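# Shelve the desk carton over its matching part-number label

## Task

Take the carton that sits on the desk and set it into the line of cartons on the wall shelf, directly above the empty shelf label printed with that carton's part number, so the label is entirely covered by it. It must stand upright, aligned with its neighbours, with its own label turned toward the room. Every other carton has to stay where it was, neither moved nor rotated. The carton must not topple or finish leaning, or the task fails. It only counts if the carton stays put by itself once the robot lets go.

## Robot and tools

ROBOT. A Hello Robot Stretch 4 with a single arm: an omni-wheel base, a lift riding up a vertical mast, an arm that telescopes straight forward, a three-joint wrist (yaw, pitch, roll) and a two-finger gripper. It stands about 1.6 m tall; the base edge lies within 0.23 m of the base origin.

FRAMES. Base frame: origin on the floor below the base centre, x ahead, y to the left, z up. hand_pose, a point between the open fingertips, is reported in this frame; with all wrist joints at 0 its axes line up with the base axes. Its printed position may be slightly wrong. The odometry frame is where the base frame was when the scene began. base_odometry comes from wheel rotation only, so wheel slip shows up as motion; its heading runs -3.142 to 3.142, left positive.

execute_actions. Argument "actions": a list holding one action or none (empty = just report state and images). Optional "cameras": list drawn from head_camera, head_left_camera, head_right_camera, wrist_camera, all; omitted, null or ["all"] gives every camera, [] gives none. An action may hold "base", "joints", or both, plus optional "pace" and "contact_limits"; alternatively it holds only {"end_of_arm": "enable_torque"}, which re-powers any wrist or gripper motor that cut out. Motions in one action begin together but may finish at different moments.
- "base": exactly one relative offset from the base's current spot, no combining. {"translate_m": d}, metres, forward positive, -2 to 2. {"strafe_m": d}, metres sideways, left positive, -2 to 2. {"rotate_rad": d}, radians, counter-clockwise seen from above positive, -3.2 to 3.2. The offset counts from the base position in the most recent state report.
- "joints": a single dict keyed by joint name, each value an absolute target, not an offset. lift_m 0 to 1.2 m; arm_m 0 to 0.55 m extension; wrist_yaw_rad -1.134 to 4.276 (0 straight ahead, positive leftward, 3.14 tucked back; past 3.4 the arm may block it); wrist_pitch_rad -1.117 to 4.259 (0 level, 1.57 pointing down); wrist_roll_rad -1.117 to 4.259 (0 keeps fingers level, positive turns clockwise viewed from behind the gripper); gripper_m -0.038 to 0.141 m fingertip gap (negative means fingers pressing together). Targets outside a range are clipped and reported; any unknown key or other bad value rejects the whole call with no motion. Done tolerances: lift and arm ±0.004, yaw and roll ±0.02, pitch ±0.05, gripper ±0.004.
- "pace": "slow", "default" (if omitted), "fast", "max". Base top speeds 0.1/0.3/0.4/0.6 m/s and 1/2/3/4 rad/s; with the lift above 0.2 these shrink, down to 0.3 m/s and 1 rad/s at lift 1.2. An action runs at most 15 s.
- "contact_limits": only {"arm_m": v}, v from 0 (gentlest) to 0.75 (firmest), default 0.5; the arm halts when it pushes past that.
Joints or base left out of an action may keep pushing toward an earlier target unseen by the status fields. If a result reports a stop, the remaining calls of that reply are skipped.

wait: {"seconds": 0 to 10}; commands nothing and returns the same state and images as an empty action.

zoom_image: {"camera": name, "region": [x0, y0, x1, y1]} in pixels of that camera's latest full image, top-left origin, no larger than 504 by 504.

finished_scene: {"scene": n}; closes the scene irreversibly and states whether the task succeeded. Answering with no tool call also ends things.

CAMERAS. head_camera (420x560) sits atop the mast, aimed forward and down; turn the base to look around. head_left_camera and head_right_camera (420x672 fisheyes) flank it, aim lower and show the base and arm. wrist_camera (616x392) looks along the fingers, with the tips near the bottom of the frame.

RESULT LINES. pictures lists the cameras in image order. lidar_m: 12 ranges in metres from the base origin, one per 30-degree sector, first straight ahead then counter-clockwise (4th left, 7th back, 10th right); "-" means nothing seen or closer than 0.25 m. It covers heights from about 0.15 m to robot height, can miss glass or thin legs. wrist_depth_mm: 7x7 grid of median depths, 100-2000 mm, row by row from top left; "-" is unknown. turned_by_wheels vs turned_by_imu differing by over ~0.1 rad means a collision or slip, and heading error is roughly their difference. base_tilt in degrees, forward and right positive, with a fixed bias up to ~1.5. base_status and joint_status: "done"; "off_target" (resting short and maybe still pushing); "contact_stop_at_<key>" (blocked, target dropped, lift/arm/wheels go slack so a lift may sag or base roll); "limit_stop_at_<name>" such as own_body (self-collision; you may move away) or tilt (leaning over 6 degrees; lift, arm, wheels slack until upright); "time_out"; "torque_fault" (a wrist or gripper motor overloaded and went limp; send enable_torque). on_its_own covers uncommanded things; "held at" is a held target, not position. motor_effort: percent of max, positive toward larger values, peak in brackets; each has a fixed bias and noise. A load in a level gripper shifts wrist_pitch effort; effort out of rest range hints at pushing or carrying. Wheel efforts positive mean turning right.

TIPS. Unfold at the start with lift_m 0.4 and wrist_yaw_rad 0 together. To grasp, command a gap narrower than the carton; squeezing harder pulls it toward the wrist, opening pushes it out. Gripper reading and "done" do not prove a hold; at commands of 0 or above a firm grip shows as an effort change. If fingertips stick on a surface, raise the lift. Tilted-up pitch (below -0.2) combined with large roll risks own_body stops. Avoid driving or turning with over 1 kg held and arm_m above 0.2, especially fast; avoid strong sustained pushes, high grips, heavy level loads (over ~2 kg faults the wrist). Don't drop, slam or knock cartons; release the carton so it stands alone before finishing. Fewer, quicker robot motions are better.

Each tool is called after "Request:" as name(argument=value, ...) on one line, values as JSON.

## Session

Request:
execute_actions(actions=[])

Scene clock: 0.00 s.
base_odometry: x=+0.000 y=+0.000 heading=+0.000 (m, m, rad; odometry frame)
turned_by_wheels: +0.000 (rad since the last result)
turned_by_imu: +0.000 (rad since the last result)
base_tilt: forward=+0.1 right=+0.0 (deg)
lidar_m: 2.54 2.21 2.02 2.04 1.26 1.11 1.14 1.84 1.26 1.28 2.11 2.52
base_status: not commanded
joint_positions: lift_m=+0.295 arm_m=-0.002 wrist_yaw_rad=+3.207 wrist_pitch_rad=+0.021 wrist_roll_rad=+0.003 gripper_m=+0.057
joint_status: not commanded
motor_effort: lift_m=+17 arm_m=-1 wrist_yaw_rad=+0 wrist_pitch_rad=-6 wrist_roll_rad=-1 gripper_m=-2 wheel_0=+0 wheel_1=+0 wheel_2=+1 (%)
hand_pose: x=-0.1250 y=+0.0683 z=+0.4671 quat_wxyz=(-0.033, -0.011, +0.001, +0.999) (m; base frame)
wrist_depth_mm: - - 130 - 1983 1808 1661 / - - 130 - - 1756 1661 / - 108 133 - 1921 1464 1229 / 161 138 - - 1983 1708 1661 / 206 - - - 1983 1756 1661 / 208 1366 1255 1336 192 1537 1661 / 210 960 1060 - 1138 1060 1118
pictures: head_camera, head_left_camera, head_right_camera, wrist_camera
Images, in order (width x height): head_camera 420x560, head_left_camera 420x672, head_right_camera 420x672, wrist_camera 616x392.

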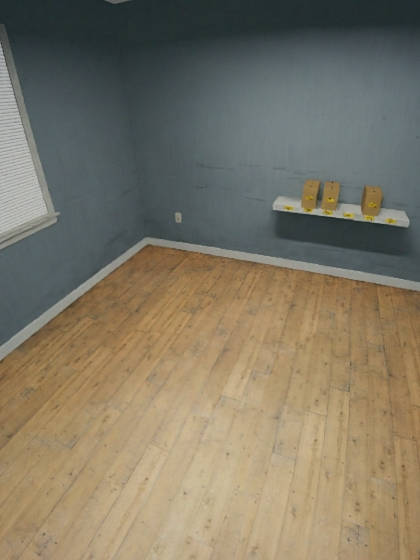

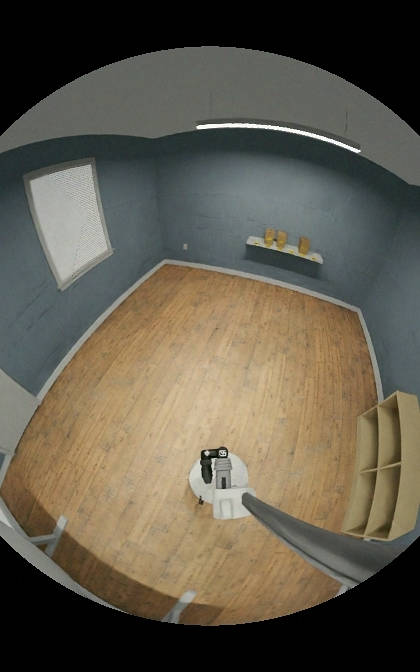

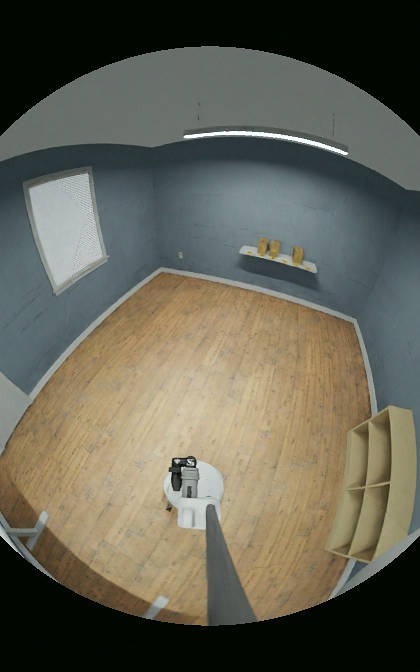

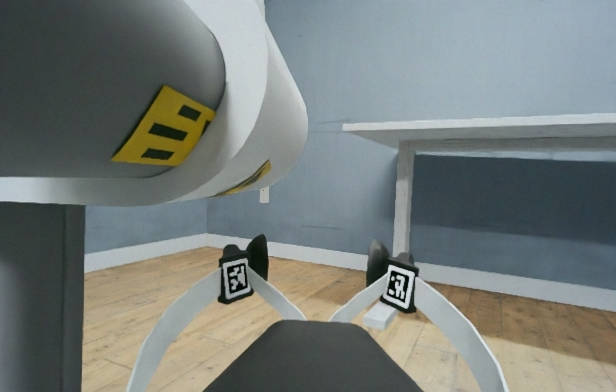

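Request:
execute_actions(actions=[{"base":{"rotate_rad":2.7},"joints":{"lift_m":0.68,"wrist_yaw_rad":0,"gripper_m":0.141}}], cameras=["wrist_camera","head_camera"])

Scene clock: 4.67 s.
base_odometry: x=+0.000 y=+0.000 heading=+2.700 (m, m, rad; odometry frame)
turned_by_wheels: +2.700 (rad since the last result)
turned_by_imu: +2.775 (rad since the last result)
base_tilt: forward=+0.0 right=-0.1 (deg)
lidar_m: 1.11 1.18 1.75 1.26 1.29 2.29 2.79 2.86 2.17 2.03 2.04 1.17
base_status: done
joint_positions: lift_m=+0.680 arm_m=-0.002 wrist_yaw_rad=+0.001 wrist_pitch_rad=+0.021 wrist_roll_rad=+0.003 gripper_m=+0.141
joint_status: all done
motor_effort: lift_m=+20(20) arm_m=+0(0) wrist_yaw_rad=-2(8) wrist_pitch_rad=-7(6) wrist_roll_rad=-1(0) gripper_m=-1(4) wheel_0=-1(5) wheel_1=+0(5) wheel_2=-1(5) (%)
hand_pose: x=+0.4570 y=-0.0873 z=+0.8519 quat_wxyz=(+1.000, +0.002, +0.011, +0.000) (m; base frame)
wrist_depth_mm: 1618 1661 1708 1708 1708 1708 1756 / 1708 1708 1661 1756 1756 1756 1756 / 1708 1756 1756 1708 1708 1808 1808 / 1756 1756 1756 1708 1756 1756 1808 / 1708 1708 1025 1281 1160 991 1255 / 1756 1808 1808 165 1808 214 1808 / 1708 1756 1661 - 1808 1808 1808
pictures: head_camera, wrist_camera
Images, in order (width x height): head_camera 420x560, wrist_camera 616x392.

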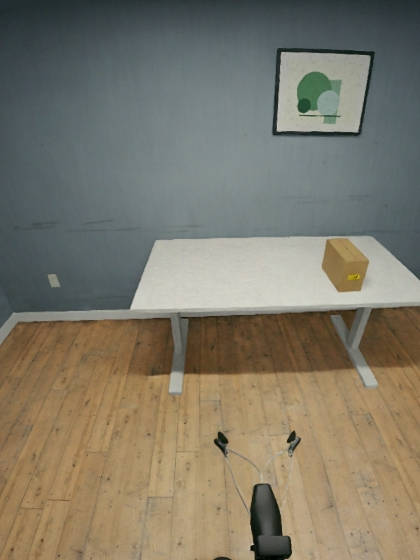

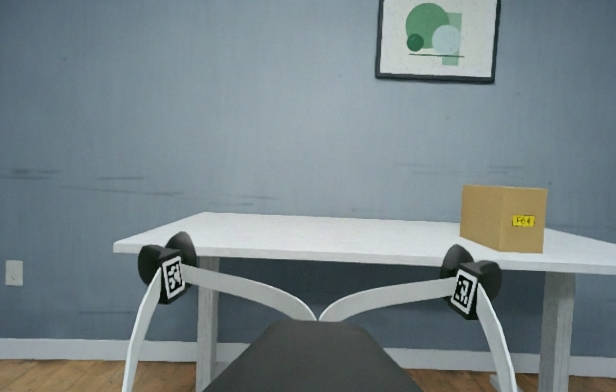

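Request:
execute_actions(actions=[{"base":{"strafe_m":-0.56},"joints":{"arm_m":0.3}}], cameras=["wrist_camera","head_camera"])

Scene clock: 9.97 s.
base_odometry: x=+0.239 y=+0.506 heading=+2.700 (m, m, rad; odometry frame)
turned_by_wheels: +0.000 (rad since the last result)
turned_by_imu: +0.001 (rad since the last result)
base_tilt: forward=-0.1 right=-0.1 (deg)
lidar_m: 1.11 1.17 2.36 1.82 1.88 2.67 2.75 2.24 1.54 1.47 1.50 1.19
base_status: done
joint_positions: lift_m=+0.680 arm_m=+0.299 wrist_yaw_rad=+0.000 wrist_pitch_rad=+0.021 wrist_roll_rad=+0.003 gripper_m=+0.141
joint_status: all done
motor_effort: lift_m=+19(20) arm_m=+8(8) wrist_yaw_rad=+0(1) wrist_pitch_rad=-6(6) wrist_roll_rad=-1(1) gripper_m=+1(1) wheel_0=+1(7) wheel_1=+0(6) wheel_2=+1(2) (%)
hand_pose: x=+0.7579 y=-0.0874 z=+0.8520 quat_wxyz=(+1.000, +0.002, +0.011, +0.000) (m; base frame)
wrist_depth_mm: 1397 1430 1366 1397 1430 1397 1397 / 1397 1397 1430 1430 1464 1464 1430 / 1430 1397 1464 1464 1464 1499 1464 / 1464 1464 1430 715 1464 1499 1499 / 778 732 866 723 946 1464 1464 / 1464 1430 1464 166 976 213 1499 / 1464 1499 1499 - 1308 1576 1537
pictures: head_camera, wrist_camera
Images, in order (width x height): head_camera 420x560, wrist_camera 616x392.

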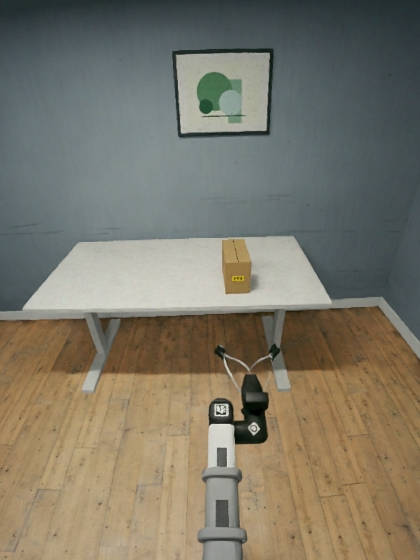

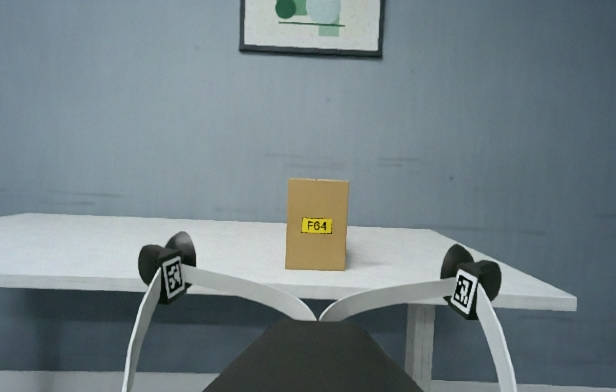

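Request:
execute_actions(actions=[{"base":{"translate_m":0.4},"joints":{"lift_m":0.66}}], cameras=["wrist_camera","head_camera"])

Request:
zoom_image(camera="head_camera", region=[170,240,330,400])

Scene clock: 16.00 s.
base_odometry: x=-0.122 y=+0.677 heading=+2.700 (m, m, rad; odometry frame)
turned_by_wheels: +0.000 (rad since the last result)
turned_by_imu: +0.003 (rad since the last result)
base_tilt: forward=-0.1 right=-0.1 (deg)
lidar_m: 0.73 0.74 1.05 1.84 1.90 3.07 3.18 2.18 1.55 1.38 1.49 0.79
base_status: done
joint_positions: lift_m=+0.660 arm_m=+0.299 wrist_yaw_rad=+0.000 wrist_pitch_rad=+0.021 wrist_roll_rad=+0.003 gripper_m=+0.141
joint_status: all done
motor_effort: lift_m=+16(17) arm_m=+7(8) wrist_yaw_rad=+0(2) wrist_pitch_rad=-6(6) wrist_roll_rad=-2(2) gripper_m=-1(0) wheel_0=-1(6) wheel_1=-1(4) wheel_2=+2(10) (%)
hand_pose: x=+0.7580 y=-0.0874 z=+0.8322 quat_wxyz=(+1.000, +0.002, +0.011, +0.000) (m; base frame)
wrist_depth_mm: 1008 1025 1025 1008 1025 1025 1042 / 1025 1008 1025 1042 1042 1042 1042 / 1008 1025 1042 1042 1025 1042 1060 / 1060 1060 1042 315 1042 1078 1060 / 715 647 683 315 654 1060 1078 / 439 415 424 165 324 213 517 / 319 320 343 - 359 342 357
pictures: head_camera, wrist_camera
Images, in order (width x height): head_camera 420x560, wrist_camera 616x392.

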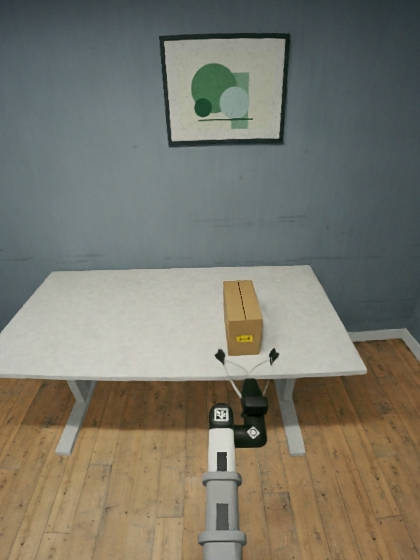

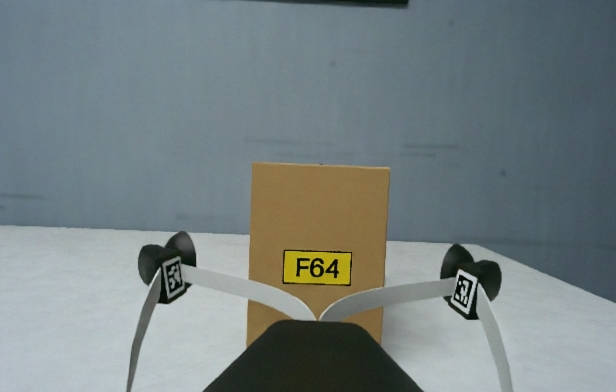

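Region (170, 240, 330, 400) of head_camera's 420x560 image, scaled by 3.150, with more detail than that image has.

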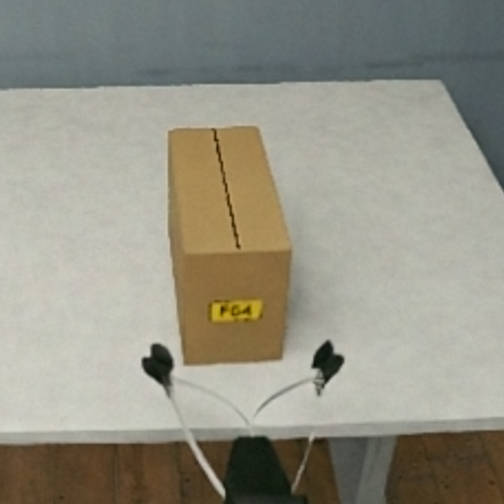

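Request:
execute_actions(actions=[{"joints":{"arm_m":0.432}}], cameras=["wrist_camera"])

Request:
execute_actions(actions=[{"joints":{"gripper_m":0.01}}], cameras=["wrist_camera"])

Request:
execute_actions(actions=[{"joints":{"lift_m":0.7},"pace":"slow"}], cameras=["wrist_camera","head_camera"])

Scene clock: 22.13 s.
base_odometry: x=-0.122 y=+0.677 heading=+2.700 (m, m, rad; odometry frame)
turned_by_wheels: +0.000 (rad since the last result)
turned_by_imu: +0.002 (rad since the last result)
base_tilt: forward=+0.0 right=-0.2 (deg)
lidar_m: 0.73 0.73 1.04 1.85 1.90 3.06 3.20 2.20 1.55 1.40 1.49 0.77
base_status: not commanded
joint_positions: lift_m=+0.660 arm_m=+0.431 wrist_yaw_rad=+0.000 wrist_pitch_rad=+0.021 wrist_roll_rad=+0.003 gripper_m=+0.141
joint_status: all done
motor_effort: lift_m=+16(16) arm_m=+8(6) wrist_yaw_rad=-2(1) wrist_pitch_rad=-6(5) wrist_roll_rad=+2(1) gripper_m=-1(1) wheel_0=-1(1) wheel_1=+0(1) wheel_2=+2(2) (%)
hand_pose: x=+0.8899 y=-0.0874 z=+0.8322 quat_wxyz=(+1.000, +0.002, +0.011, +0.000) (m; base frame)
wrist_depth_mm: 904 891 891 904 891 904 904 / 878 904 904 904 917 917 917 / 904 917 917 917 931 931 917 / 917 917 187 187 189 931 946 / 715 668 189 189 190 946 946 / 436 413 191 190 191 214 517 / 317 322 242 - 194 342 357
pictures: wrist_camera
Images, in order (width x height): wrist_camera 616x392.

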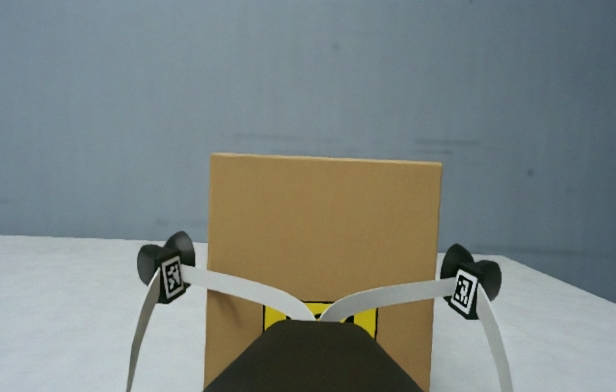

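Scene clock: 24.43 s.
base_odometry: x=-0.122 y=+0.677 heading=+2.700 (m, m, rad; odometry frame)
turned_by_wheels: +0.000 (rad since the last result)
turned_by_imu: +0.001 (rad since the last result)
base_tilt: forward=+0.0 right=-0.2 (deg)
lidar_m: 0.72 0.76 1.03 1.84 1.90 3.07 3.20 2.20 1.55 1.41 1.49 0.78
base_status: not commanded
joint_positions: lift_m=+0.660 arm_m=+0.431 wrist_yaw_rad=+0.000 wrist_pitch_rad=+0.021 wrist_roll_rad=+0.003 gripper_m=+0.011
joint_status: all done
motor_effort: lift_m=+16(16) arm_m=+7(8) wrist_yaw_rad=-1(2) wrist_pitch_rad=-7(6) wrist_roll_rad=-1(2) gripper_m=-27(28) wheel_0=+0(1) wheel_1=-1(1) wheel_2=+2(2) (%)
hand_pose: x=+0.8899 y=-0.0874 z=+0.8322 quat_wxyz=(+1.000, +0.002, +0.011, +0.000) (m; base frame)
wrist_depth_mm: 891 891 891 891 904 917 891 / 878 891 904 917 904 931 917 / 904 904 891 917 917 931 946 / 904 891 161 160 159 931 946 / 715 741 162 162 160 931 946 / 404 170 163 162 162 163 525 / 319 320 164 - 163 342 336
pictures: wrist_camera
Images, in order (width x height): wrist_camera 616x392.

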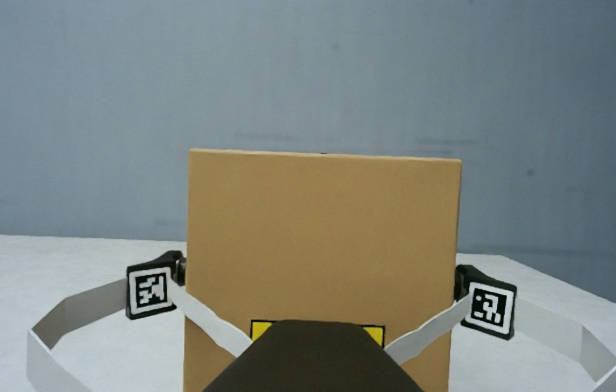

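Scene clock: 25.60 s.
base_odometry: x=-0.122 y=+0.677 heading=+2.700 (m, m, rad; odometry frame)
turned_by_wheels: +0.000 (rad since the last result)
turned_by_imu: +0.001 (rad since the last result)
base_tilt: forward=-0.1 right=-0.1 (deg)
lidar_m: 0.73 0.75 1.01 1.84 1.90 3.07 3.17 2.18 1.54 1.40 1.50 0.78
base_status: not commanded
joint_positions: lift_m=+0.700 arm_m=+0.431 wrist_yaw_rad=+0.000 wrist_pitch_rad=+0.023 wrist_roll_rad=+0.003 gripper_m=+0.011
joint_status: all done
motor_effort: lift_m=+20(21) arm_m=+8(8) wrist_yaw_rad=-1(1) wrist_pitch_rad=-12(12) wrist_roll_rad=+1(0) gripper_m=-26(27) wheel_0=+0(1) wheel_1=-1(1) wheel_2=+2(2) (%)
hand_pose: x=+0.8899 y=-0.0874 z=+0.8714 quat_wxyz=(+1.000, +0.002, +0.011, +0.000) (m; base frame)
wrist_depth_mm: 878 891 891 891 891 904 931 / 917 891 904 904 904 917 931 / 891 904 904 917 917 931 946 / 904 917 162 161 161 917 931 / 904 904 163 162 161 946 946 / 496 170 163 163 162 162 946 / 387 394 164 - 162 418 410
pictures: head_camera, wrist_camera
Images, in order (width x height): head_camera 420x560, wrist_camera 616x392.

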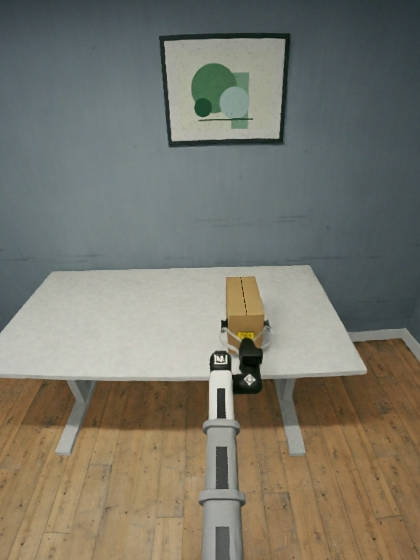

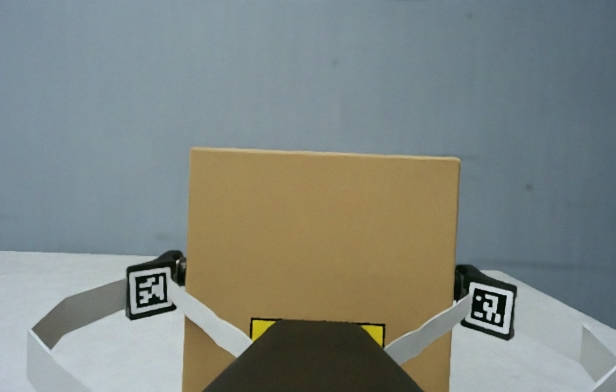

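Request:
execute_actions(actions=[{"base":{"translate_m":-0.3},"joints":{"arm_m":0.0,"lift_m":0.75}}], cameras=[])

Request:
execute_actions(actions=[{"base":{"rotate_rad":-3.05},"pace":"slow"}], cameras=["head_camera"])

Request:
execute_actions(actions=[{"base":{"translate_m":1.65}}], cameras=["head_camera","wrist_camera"])

Request:
zoom_image(camera="head_camera", region=[0,260,420,380])

Scene clock: 32.83 s.
base_odometry: x=+0.149 y=+0.549 heading=+2.700 (m, m, rad; odometry frame)
turned_by_wheels: +0.000 (rad since the last result)
turned_by_imu: +0.002 (rad since the last result)
base_tilt: forward=-0.1 right=-0.3 (deg)
lidar_m: 0.36 1.06 2.35 1.83 1.90 2.80 2.85 2.21 1.55 1.46 1.46 0.38
base_status: done
joint_positions: lift_m=+0.750 arm_m=+0.001 wrist_yaw_rad=+0.000 wrist_pitch_rad=+0.023 wrist_roll_rad=+0.003 gripper_m=+0.011
joint_status: all done
motor_effort: lift_m=+20(21) arm_m=-7(7) wrist_yaw_rad=+0(1) wrist_pitch_rad=-12(12) wrist_roll_rad=+1(1) gripper_m=-28(27) wheel_0=+0(3) wheel_1=+0(5) wheel_2=+1(7) (%)
hand_pose: x=+0.4607 y=-0.0875 z=+0.9214 quat_wxyz=(+1.000, +0.002, +0.012, +0.000) (m; base frame)
wrist_depth_mm: 1618 1618 1618 1618 1618 1661 1618 / 1576 1576 1618 1576 1661 1661 1661 / 1661 1576 1618 1708 1661 1661 1661 / 1618 1618 162 161 161 1661 1708 / 1078 1138 163 162 162 1708 1661 / 854 170 163 163 162 163 1756 / 1618 1708 163 - 163 1708 1661
pictures: none
No camera images: the call's "cameras" was empty. Leave "cameras" out to get every camera's image.

Scene clock: 37.17 s.
base_odometry: x=+0.149 y=+0.549 heading=-0.350 (m, m, rad; odometry frame)
turned_by_wheels: -3.050 (rad since the last result)
turned_by_imu: -3.131 (rad since the last result)
base_tilt: forward=+0.1 right=-0.2 (deg)
lidar_m: 0.39 2.06 1.53 1.47 1.50 1.06 1.04 1.10 2.33 1.83 1.91 0.42
base_status: done
joint_positions: lift_m=+0.750 arm_m=+0.001 wrist_yaw_rad=+0.000 wrist_pitch_rad=+0.023 wrist_roll_rad=+0.003 gripper_m=+0.011
joint_status: not commanded
motor_effort: lift_m=+20(19) arm_m=-7(8) wrist_yaw_rad=+0(1) wrist_pitch_rad=-12(12) wrist_roll_rad=+0(1) gripper_m=-26(27) wheel_0=+0(5) wheel_1=+2(4) wheel_2=+1(5) (%)
hand_pose: x=+0.4607 y=-0.0875 z=+0.9214 quat_wxyz=(+1.000, +0.002, +0.012, +0.000) (m; base frame)
wrist_depth_mm: - - - - - - - / - - - - - - - / - - - - - - - / - - 161 161 160 - - / - - 163 162 162 - - / 1921 169 163 162 162 163 - / 1808 1863 164 - 163 1983 1863
pictures: head_camera
Images, in order (width x height): head_camera 420x560.

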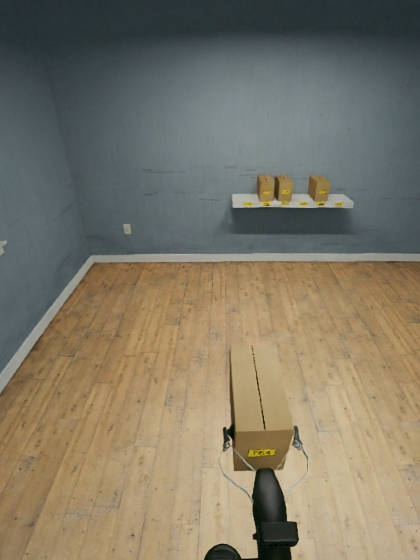

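Scene clock: 44.17 s.
base_odometry: x=+1.699 y=-0.017 heading=-0.350 (m, m, rad; odometry frame)
turned_by_wheels: +0.000 (rad since the last result)
turned_by_imu: +0.004 (rad since the last result)
base_tilt: forward=+0.1 right=-0.2 (deg)
lidar_m: 0.39 1.26 1.50 1.40 1.48 2.12 3.58 2.67 2.01 2.26 1.33 0.41
base_status: done
joint_positions: lift_m=+0.750 arm_m=+0.001 wrist_yaw_rad=+0.000 wrist_pitch_rad=+0.023 wrist_roll_rad=+0.003 gripper_m=+0.011
joint_status: not commanded
motor_effort: lift_m=+20(20) arm_m=-7(8) wrist_yaw_rad=+0(0) wrist_pitch_rad=-12(12) wrist_roll_rad=+2(1) gripper_m=-27(27) wheel_0=+0(4) wheel_1=-1(4) wheel_2=+2(8) (%)
hand_pose: x=+0.4607 y=-0.0875 z=+0.9214 quat_wxyz=(+1.000, +0.002, +0.012, +0.000) (m; base frame)
wrist_depth_mm: 991 991 976 976 946 946 931 / 991 991 991 976 960 960 960 / 1008 1008 991 960 960 960 976 / 1008 1008 161 161 161 788 946 / 1042 1008 162 162 162 723 723 / 1042 170 163 162 162 162 723 / 1042 1060 164 - 163 991 991
pictures: head_camera, wrist_camera
Images, in order (width x height): head_camera 420x560, wrist_camera 616x392.

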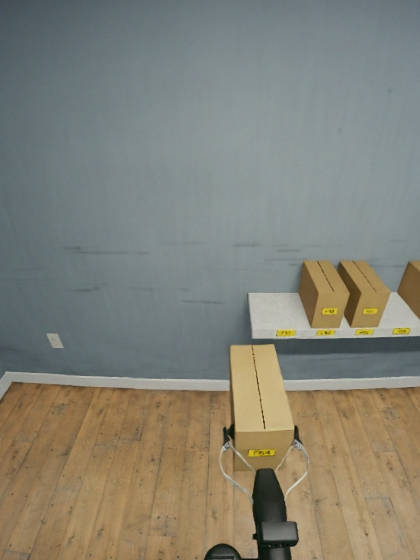

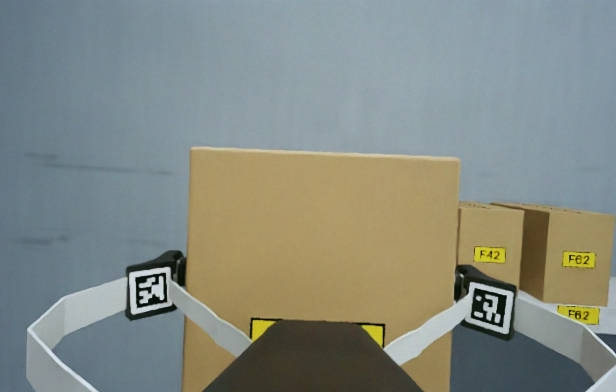

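Region (0, 260, 420, 380) of head_camera's 420x560 image, scaled by 1.200, with more detail than that image has; it fills the top 144 rows of this view, and the rest is white.

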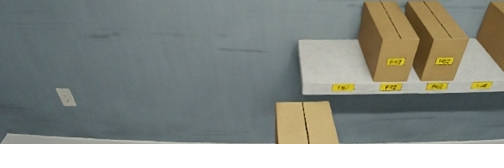

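Request:
zoom_image(camera="head_camera", region=[260,300,420,345])

Region (260, 300, 420, 345) of head_camera's 420x560 image, scaled by 3.150, with more detail than that image has; it fills the top 142 rows of this view, and the rest is white.

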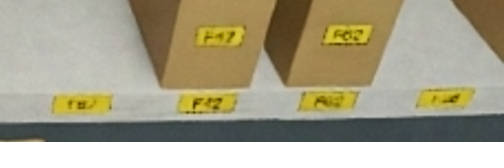

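Request:
execute_actions(actions=[{"base":{"rotate_rad":-0.03},"pace":"slow"}], cameras=[])

Request:
execute_actions(actions=[{"base":{"strafe_m":-0.62}}], cameras=["head_camera","wrist_camera"])

Request:
zoom_image(camera="head_camera", region=[100,300,340,350])

Scene clock: 49.83 s.
base_odometry: x=+1.699 y=-0.017 heading=-0.380 (m, m, rad; odometry frame)
turned_by_wheels: -0.030 (rad since the last result)
turned_by_imu: -0.029 (rad since the last result)
base_tilt: forward=+0.1 right=-0.2 (deg)
lidar_m: 0.39 1.25 1.51 1.40 1.47 2.07 3.58 2.70 2.00 2.26 1.35 0.41
base_status: done
joint_positions: lift_m=+0.750 arm_m=+0.001 wrist_yaw_rad=+0.000 wrist_pitch_rad=+0.023 wrist_roll_rad=+0.003 gripper_m=+0.011
joint_status: not commanded
motor_effort: lift_m=+19(20) arm_m=-8(7) wrist_yaw_rad=-1(0) wrist_pitch_rad=-12(11) wrist_roll_rad=+0(3) gripper_m=-27(27) wheel_0=+2(3) wheel_1=+1(1) wheel_2=-1(2) (%)
hand_pose: x=+0.4607 y=-0.0875 z=+0.9214 quat_wxyz=(+1.000, +0.002, +0.012, +0.000) (m; base frame)
wrist_depth_mm: 991 991 991 976 960 960 960 / 991 976 976 976 976 960 960 / 976 1008 976 960 991 991 976 / 1008 1008 161 161 160 798 976 / 1008 1008 162 161 161 741 732 / 1008 170 163 162 162 163 741 / 1042 1025 164 - 163 1025 1025
pictures: none
No camera images: the call's "cameras" was empty. Leave "cameras" out to get every camera's image.

Scene clock: 53.23 s.
base_odometry: x=+1.469 y=-0.592 heading=-0.380 (m, m, rad; odometry frame)
turned_by_wheels: +0.000 (rad since the last result)
turned_by_imu: -0.002 (rad since the last result)
base_tilt: forward=+0.1 right=-0.1 (deg)
lidar_m: 0.39 0.99 1.72 2.03 2.12 2.88 3.58 1.82 1.44 1.64 1.70 0.40
base_status: done
joint_positions: lift_m=+0.750 arm_m=+0.001 wrist_yaw_rad=+0.000 wrist_pitch_rad=+0.023 wrist_roll_rad=+0.003 gripper_m=+0.011
joint_status: not commanded
motor_effort: lift_m=+19(19) arm_m=-7(7) wrist_yaw_rad=+0(0) wrist_pitch_rad=-11(13) wrist_roll_rad=+1(1) gripper_m=-27(27) wheel_0=-2(8) wheel_1=-1(8) wheel_2=-1(0) (%)
hand_pose: x=+0.4607 y=-0.0875 z=+0.9214 quat_wxyz=(+1.000, +0.002, +0.012, +0.000) (m; base frame)
wrist_depth_mm: 991 976 960 976 976 960 960 / 991 991 976 991 976 976 960 / 991 1008 991 1008 991 991 976 / 1025 1008 161 161 160 991 991 / 1025 788 163 162 162 991 1025 / 759 170 163 163 162 163 1008 / 1025 1042 164 - 163 1042 1025
pictures: head_camera, wrist_camera
Images, in order (width x height): head_camera 420x560, wrist_camera 616x392.

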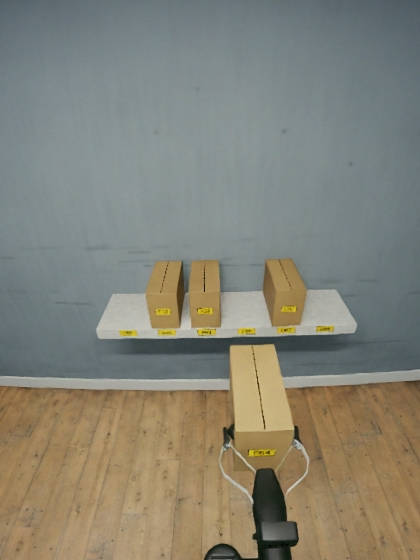

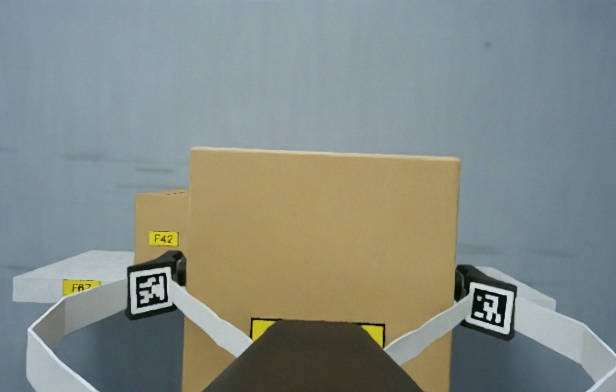

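Region (100, 300, 340, 350) of head_camera's 420x560 image, scaled by 2.100, with more detail than that image has; it fills the top 105 rows of this view, and the rest is white.

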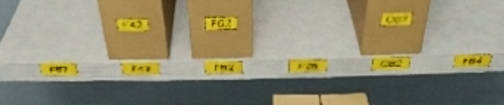

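Request:
execute_actions(actions=[{"base":{"strafe_m":-0.315},"joints":{"lift_m":0.73,"arm_m":0.2}}])

Scene clock: 57.93 s.
base_odometry: x=+1.352 y=-0.885 heading=-0.380 (m, m, rad; odometry frame)
turned_by_wheels: +0.000 (rad since the last result)
turned_by_imu: +0.000 (rad since the last result)
base_tilt: forward=+0.0 right=-0.2 (deg)
lidar_m: 0.59 0.98 1.69 2.35 2.43 2.86 3.57 1.38 1.18 1.32 1.35 1.28
base_status: done
joint_positions: lift_m=+0.730 arm_m=+0.199 wrist_yaw_rad=+0.000 wrist_pitch_rad=+0.023 wrist_roll_rad=+0.003 gripper_m=+0.011
joint_status: all done
motor_effort: lift_m=+17(19) arm_m=+8(8) wrist_yaw_rad=-2(1) wrist_pitch_rad=-12(12) wrist_roll_rad=+2(1) gripper_m=-26(27) wheel_0=-2(8) wheel_1=+0(7) wheel_2=-2(2) (%)
hand_pose: x=+0.6579 y=-0.0874 z=+0.9016 quat_wxyz=(+1.000, +0.002, +0.012, +0.000) (m; base frame)
wrist_depth_mm: 778 788 798 778 778 788 778 / 798 798 809 788 798 788 788 / 798 798 798 798 788 809 798 / 574 809 162 162 160 798 798 / 564 723 162 162 162 809 820 / 564 169 163 163 162 163 798 / 831 831 164 - 163 831 820
pictures: head_camera, head_left_camera, head_right_camera, wrist_camera
Images, in order (width x height): head_camera 420x560, head_left_camera 420x672, head_right_camera 420x672, wrist_camera 616x392.

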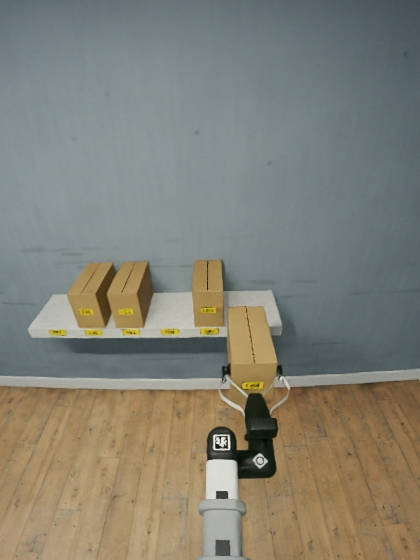

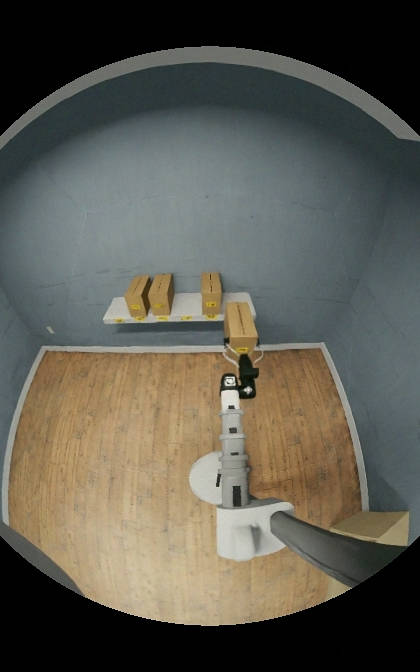

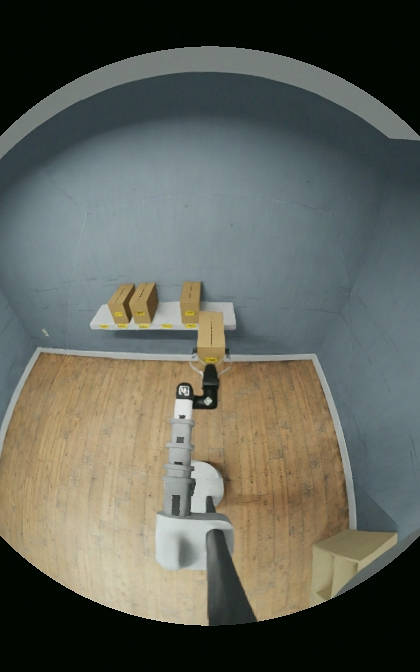

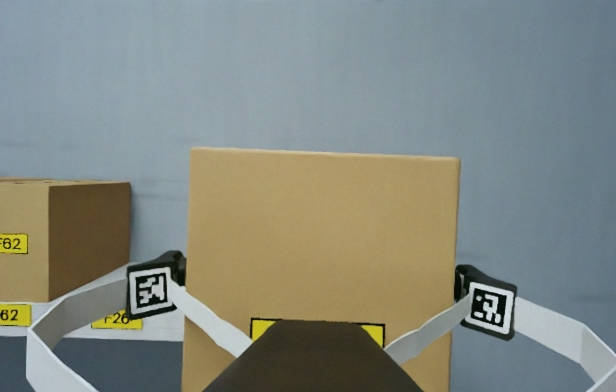

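Request:
execute_actions(actions=[{"base":{"strafe_m":-0.035},"pace":"slow"}], cameras=[])

Request:
execute_actions(actions=[{"base":{"translate_m":0.15}}], cameras=["head_camera","wrist_camera"])

Scene clock: 61.87 s.
base_odometry: x=+1.339 y=-0.917 heading=-0.381 (m, m, rad; odometry frame)
turned_by_wheels: +0.000 (rad since the last result)
turned_by_imu: +0.002 (rad since the last result)
base_tilt: forward=-0.1 right=-0.1 (deg)
lidar_m: 0.57 0.99 1.73 2.37 2.49 2.88 3.58 1.32 1.17 1.28 1.33 1.28
base_status: done
joint_positions: lift_m=+0.730 arm_m=+0.199 wrist_yaw_rad=+0.000 wrist_pitch_rad=+0.023 wrist_roll_rad=+0.003 gripper_m=+0.011
joint_status: not commanded
motor_effort: lift_m=+17(17) arm_m=+8(8) wrist_yaw_rad=-1(1) wrist_pitch_rad=-11(11) wrist_roll_rad=+0(2) gripper_m=-29(26) wheel_0=+0(6) wheel_1=-1(3) wheel_2=-1(1) (%)
hand_pose: x=+0.6579 y=-0.0874 z=+0.9016 quat_wxyz=(+1.000, +0.002, +0.012, +0.000) (m; base frame)
wrist_depth_mm: 788 778 788 788 778 788 778 / 809 798 798 798 788 788 798 / 809 809 809 798 809 798 798 / 627 798 162 161 161 809 820 / 603 788 163 162 161 809 820 / 559 170 163 163 162 163 820 / 842 842 164 - 163 831 831
pictures: none
No camera images: the call's "cameras" was empty. Leave "cameras" out to get every camera's image.

Scene clock: 63.70 s.
base_odometry: x=+1.478 y=-0.973 heading=-0.380 (m, m, rad; odometry frame)
turned_by_wheels: +0.000 (rad since the last result)
turned_by_imu: +0.001 (rad since the last result)
base_tilt: forward=+0.1 right=-0.2 (deg)
lidar_m: 0.59 0.82 1.14 2.39 2.47 3.04 3.73 1.35 1.23 1.29 1.33 1.11
base_status: done
joint_positions: lift_m=+0.730 arm_m=+0.199 wrist_yaw_rad=+0.000 wrist_pitch_rad=+0.023 wrist_roll_rad=+0.003 gripper_m=+0.011
joint_status: not commanded
motor_effort: lift_m=+17(17) arm_m=+8(7) wrist_yaw_rad=-1(1) wrist_pitch_rad=-11(10) wrist_roll_rad=-1(2) gripper_m=-27(27) wheel_0=-1(4) wheel_1=+1(4) wheel_2=+2(8) (%)
hand_pose: x=+0.6580 y=-0.0874 z=+0.9016 quat_wxyz=(+1.000, +0.002, +0.012, +0.000) (m; base frame)
wrist_depth_mm: 640 640 634 627 640 634 627 / 640 654 647 647 647 634 640 / 654 661 647 654 647 640 647 / 621 647 161 161 161 647 654 / 615 407 162 162 161 661 661 / 512 170 163 162 162 163 661 / 410 410 165 - 163 668 676
pictures: head_camera, wrist_camera
Images, in order (width x height): head_camera 420x560, wrist_camera 616x392.

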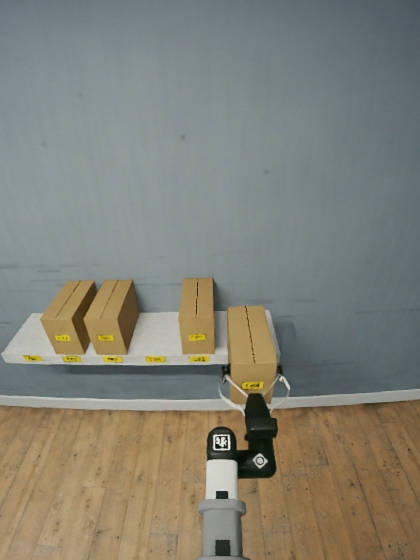

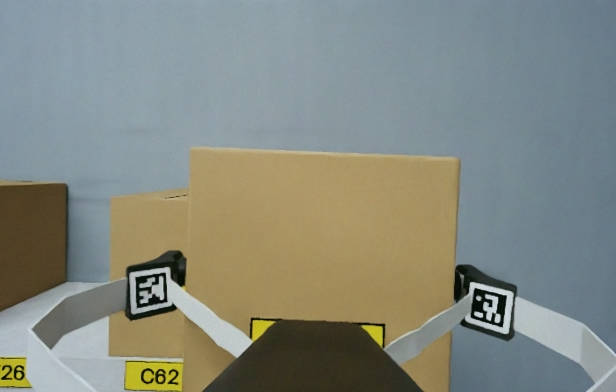

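Request:
execute_actions(actions=[{"joints":{"arm_m":0.37,"lift_m":0.705},"pace":"slow"}], cameras=["head_camera","wrist_camera"])

Scene clock: 68.83 s.
base_odometry: x=+1.478 y=-0.973 heading=-0.380 (m, m, rad; odometry frame)
turned_by_wheels: +0.000 (rad since the last result)
turned_by_imu: +0.002 (rad since the last result)
base_tilt: forward=+0.1 right=-0.1 (deg)
lidar_m: 0.77 0.82 1.15 2.38 2.47 3.04 3.74 1.32 1.25 1.28 1.33 1.10
base_status: not commanded
joint_positions: lift_m=+0.705 arm_m=+0.369 wrist_yaw_rad=+0.000 wrist_pitch_rad=+0.023 wrist_roll_rad=+0.003 gripper_m=+0.011
joint_status: all done
motor_effort: lift_m=+16(19) arm_m=+8(8) wrist_yaw_rad=-1(0) wrist_pitch_rad=-11(12) wrist_roll_rad=+0(1) gripper_m=-28(26) wheel_0=-1(1) wheel_1=+1(1) wheel_2=+2(2) (%)
hand_pose: x=+0.8279 y=-0.0874 z=+0.8767 quat_wxyz=(+1.000, +0.002, +0.012, +0.000) (m; base frame)
wrist_depth_mm: 480 477 477 473 473 473 469 / 477 480 480 480 477 473 477 / 480 484 484 480 480 480 484 / 233 233 161 160 160 484 484 / 236 234 163 162 162 492 488 / 236 170 163 163 162 162 496 / 238 238 164 - 163 500 496
pictures: head_camera, wrist_camera
Images, in order (width x height): head_camera 420x560, wrist_camera 616x392.

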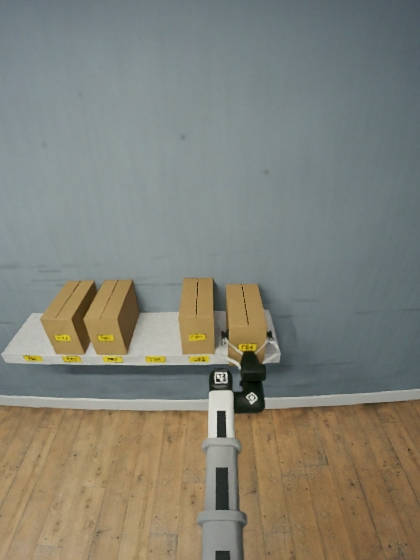

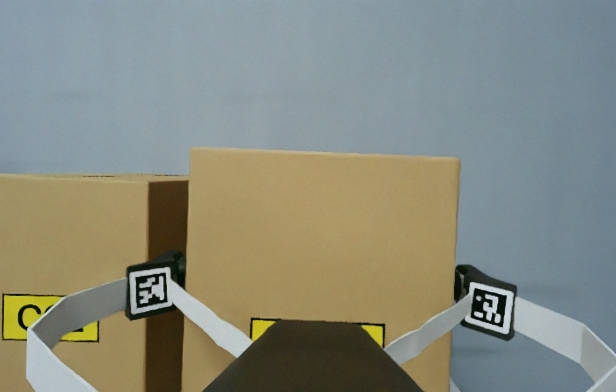

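Request:
execute_actions(actions=[{"base":{"strafe_m":0.006},"joints":{"arm_m":0.412},"pace":"slow"}], cameras=[])

Request:
execute_actions(actions=[{"joints":{"lift_m":0.69},"pace":"slow"}], cameras=["wrist_camera"])

Scene clock: 74.13 s.
base_odometry: x=+1.481 y=-0.968 heading=-0.380 (m, m, rad; odometry frame)
turned_by_wheels: +0.000 (rad since the last result)
turned_by_imu: +0.002 (rad since the last result)
base_tilt: forward=+0.1 right=-0.1 (deg)
lidar_m: 0.81 0.83 1.14 2.40 2.47 3.05 3.76 1.31 1.26 1.29 1.34 0.85
base_status: done
joint_positions: lift_m=+0.705 arm_m=+0.411 wrist_yaw_rad=+0.000 wrist_pitch_rad=+0.023 wrist_roll_rad=+0.003 gripper_m=+0.011
joint_status: all done
motor_effort: lift_m=+16(16) arm_m=+8(6) wrist_yaw_rad=+0(2) wrist_pitch_rad=-11(12) wrist_roll_rad=+1(1) gripper_m=-26(27) wheel_0=+0(4) wheel_1=+0(5) wheel_2=+0(1) (%)
hand_pose: x=+0.8699 y=-0.0874 z=+0.8767 quat_wxyz=(+1.000, +0.002, +0.012, +0.000) (m; base frame)
wrist_depth_mm: 436 430 427 433 427 430 427 / 439 436 436 436 436 433 433 / 442 445 439 436 439 439 436 / 190 214 162 160 160 439 439 / 192 192 162 162 162 445 445 / 193 170 163 163 162 163 445 / 195 208 164 - 163 452 452
pictures: none
No camera images: the call's "cameras" was empty. Leave "cameras" out to get every camera's image.

Scene clock: 74.97 s.
base_odometry: x=+1.481 y=-0.968 heading=-0.380 (m, m, rad; odometry frame)
turned_by_wheels: +0.000 (rad since the last result)
turned_by_imu: +0.000 (rad since the last result)
base_tilt: forward=+0.0 right=-0.2 (deg)
lidar_m: 0.80 0.84 1.15 2.38 2.48 3.05 3.75 1.33 1.27 1.27 1.33 0.84
base_status: not commanded
joint_positions: lift_m=+0.690 arm_m=+0.411 wrist_yaw_rad=+0.000 wrist_pitch_rad=+0.023 wrist_roll_rad=+0.003 gripper_m=+0.011
joint_status: all done
motor_effort: lift_m=+16(17) arm_m=+8(8) wrist_yaw_rad=-1(1) wrist_pitch_rad=-11(12) wrist_roll_rad=+0(0) gripper_m=-27(27) wheel_0=+0(0) wheel_1=+1(0) wheel_2=+0(0) (%)
hand_pose: x=+0.8699 y=-0.0874 z=+0.8618 quat_wxyz=(+1.000, +0.002, +0.011, +0.000) (m; base frame)
wrist_depth_mm: 439 427 430 430 433 433 424 / 439 439 436 436 436 433 436 / 439 439 436 442 439 439 436 / 190 199 161 160 160 442 442 / 191 191 162 162 161 445 445 / 193 170 162 162 163 162 449 / 195 209 164 - 163 455 452
pictures: wrist_camera
Images, in order (width x height): wrist_camera 616x392.

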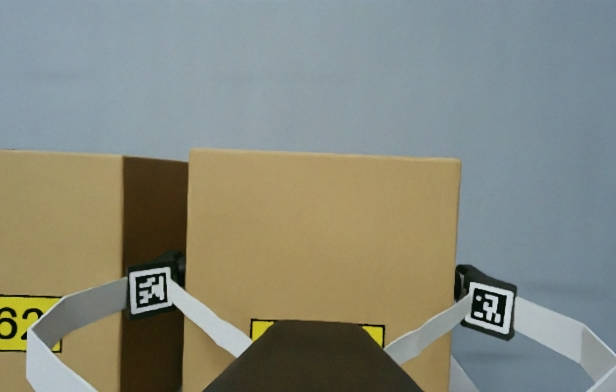

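Request:
execute_actions(actions=[{"joints":{"lift_m":0.685},"pace":"slow"}], cameras=[])

Request:
execute_actions(actions=[{"joints":{"gripper_m":0.125}}], cameras=["wrist_camera"])

Request:
execute_actions(actions=[{"joints":{"arm_m":0.2}}], cameras=["wrist_camera","head_camera"])

Scene clock: 78.23 s.
base_odometry: x=+1.481 y=-0.968 heading=-0.380 (m, m, rad; odometry frame)
turned_by_wheels: +0.000 (rad since the last result)
turned_by_imu: +0.001 (rad since the last result)
base_tilt: forward=+0.0 right=+0.1 (deg)
lidar_m: 0.80 0.84 1.13 2.37 2.48 3.03 3.74 1.33 1.25 1.28 1.36 0.86
base_status: not commanded
joint_positions: lift_m=+0.685 arm_m=+0.411 wrist_yaw_rad=+0.000 wrist_pitch_rad=+0.020 wrist_roll_rad=+0.003 gripper_m=+0.011
joint_status: all done
motor_effort: lift_m=+15(15) arm_m=+8(8) wrist_yaw_rad=-1(1) wrist_pitch_rad=-3(11) wrist_roll_rad=+1(2) gripper_m=-26(28) wheel_0=+0(0) wheel_1=+0(0) wheel_2=+0(0) (%)
hand_pose: x=+0.8699 y=-0.0874 z=+0.8576 quat_wxyz=(+1.000, +0.002, +0.010, +0.000) (m; base frame)
wrist_depth_mm: 433 430 436 433 430 433 430 / 442 436 439 436 433 433 433 / 439 445 439 436 442 439 430 / 190 200 160 160 160 442 439 / 191 192 162 162 161 442 442 / 191 170 163 163 162 163 445 / 195 209 165 - 163 455 449
pictures: none
No camera images: the call's "cameras" was empty. Leave "cameras" out to get every camera's image.

Scene clock: 80.27 s.
base_odometry: x=+1.481 y=-0.968 heading=-0.380 (m, m, rad; odometry frame)
turned_by_wheels: +0.000 (rad since the last result)
turned_by_imu: +0.001 (rad since the last result)
base_tilt: forward=+0.0 right=-0.2 (deg)
lidar_m: 0.79 0.82 1.12 2.39 2.48 3.05 3.76 1.32 1.28 1.29 1.35 0.85
base_status: not commanded
joint_positions: lift_m=+0.685 arm_m=+0.411 wrist_yaw_rad=+0.000 wrist_pitch_rad=+0.021 wrist_roll_rad=+0.003 gripper_m=+0.125
joint_status: all done
motor_effort: lift_m=+15(15) arm_m=+8(8) wrist_yaw_rad=+0(1) wrist_pitch_rad=-6(5) wrist_roll_rad=-2(0) gripper_m=+0(26) wheel_0=+0(0) wheel_1=+0(0) wheel_2=+0(1) (%)
hand_pose: x=+0.8699 y=-0.0874 z=+0.8574 quat_wxyz=(+1.000, +0.002, +0.010, +0.000) (m; base frame)
wrist_depth_mm: 436 433 433 433 427 427 433 / 436 442 433 436 433 430 433 / 439 445 439 439 439 439 439 / 190 200 195 193 191 442 445 / 192 202 195 195 195 445 442 / 193 193 197 195 195 449 449 / 196 196 244 - 197 449 455
pictures: wrist_camera
Images, in order (width x height): wrist_camera 616x392.

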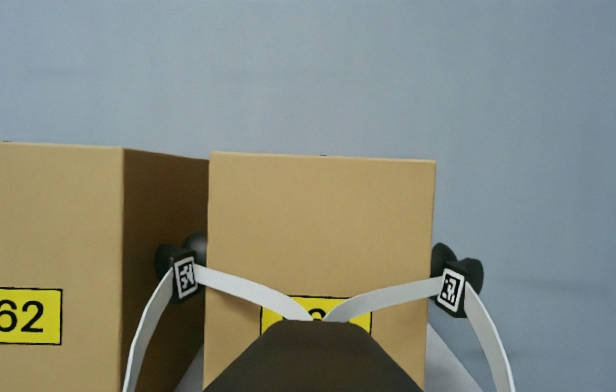

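Scene clock: 82.00 s.
base_odometry: x=+1.481 y=-0.968 heading=-0.380 (m, m, rad; odometry frame)
turned_by_wheels: +0.000 (rad since the last result)
turned_by_imu: +0.001 (rad since the last result)
base_tilt: forward=+0.1 right=+0.0 (deg)
lidar_m: 0.80 0.84 1.14 2.38 2.46 3.13 3.76 1.33 1.28 1.28 1.34 0.85
base_status: not commanded
joint_positions: lift_m=+0.685 arm_m=+0.201 wrist_yaw_rad=+0.000 wrist_pitch_rad=+0.021 wrist_roll_rad=+0.003 gripper_m=+0.125
joint_status: all done
motor_effort: lift_m=+15(15) arm_m=-8(7) wrist_yaw_rad=+0(1) wrist_pitch_rad=-6(7) wrist_roll_rad=-1(0) gripper_m=+0(2) wheel_0=+0(0) wheel_1=+0(1) wheel_2=+1(0) (%)
hand_pose: x=+0.6607 y=-0.0874 z=+0.8572 quat_wxyz=(+1.000, +0.002, +0.011, +0.000) (m; base frame)
wrist_depth_mm: 647 640 634 634 640 640 634 / 654 647 634 647 634 640 640 / 640 647 647 654 647 654 647 / 591 402 402 402 654 654 654 / 574 402 404 404 661 661 661 / 433 410 402 407 413 654 661 / 407 404 404 - 404 676 661
pictures: head_camera, wrist_camera
Images, in order (width x height): head_camera 420x560, wrist_camera 616x392.

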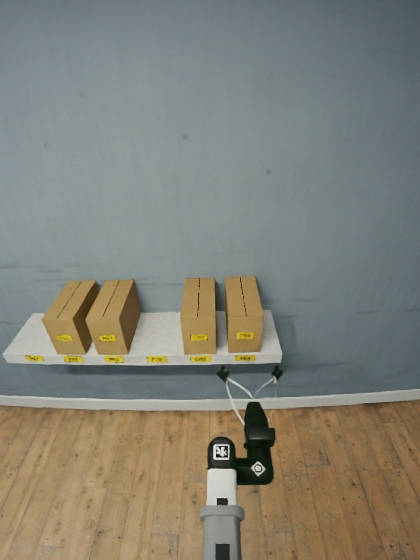

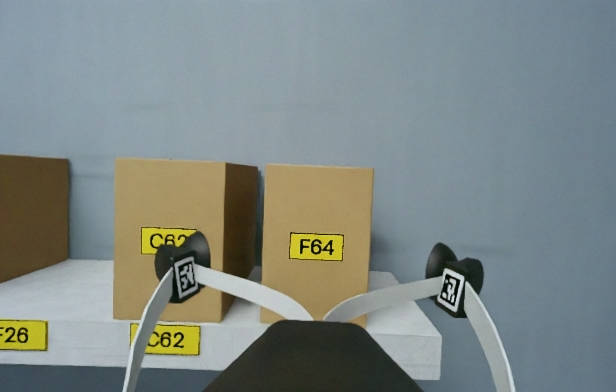

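Request:
zoom_image(camera="head_camera", region=[170,270,290,370])

Region (170, 270, 290, 370) of head_camera's 420x560 image, scaled by 4.200, with more detail than that image has.

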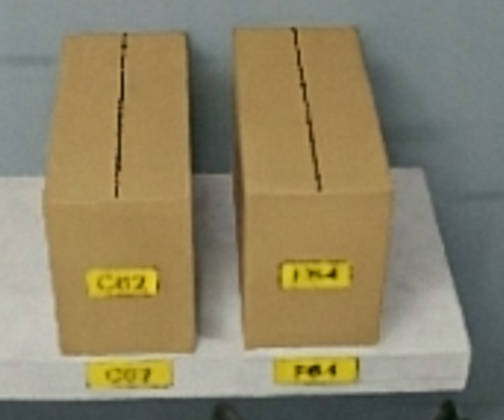

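Request:
finished_scene(scene=2)

The scene is finished: the task was done.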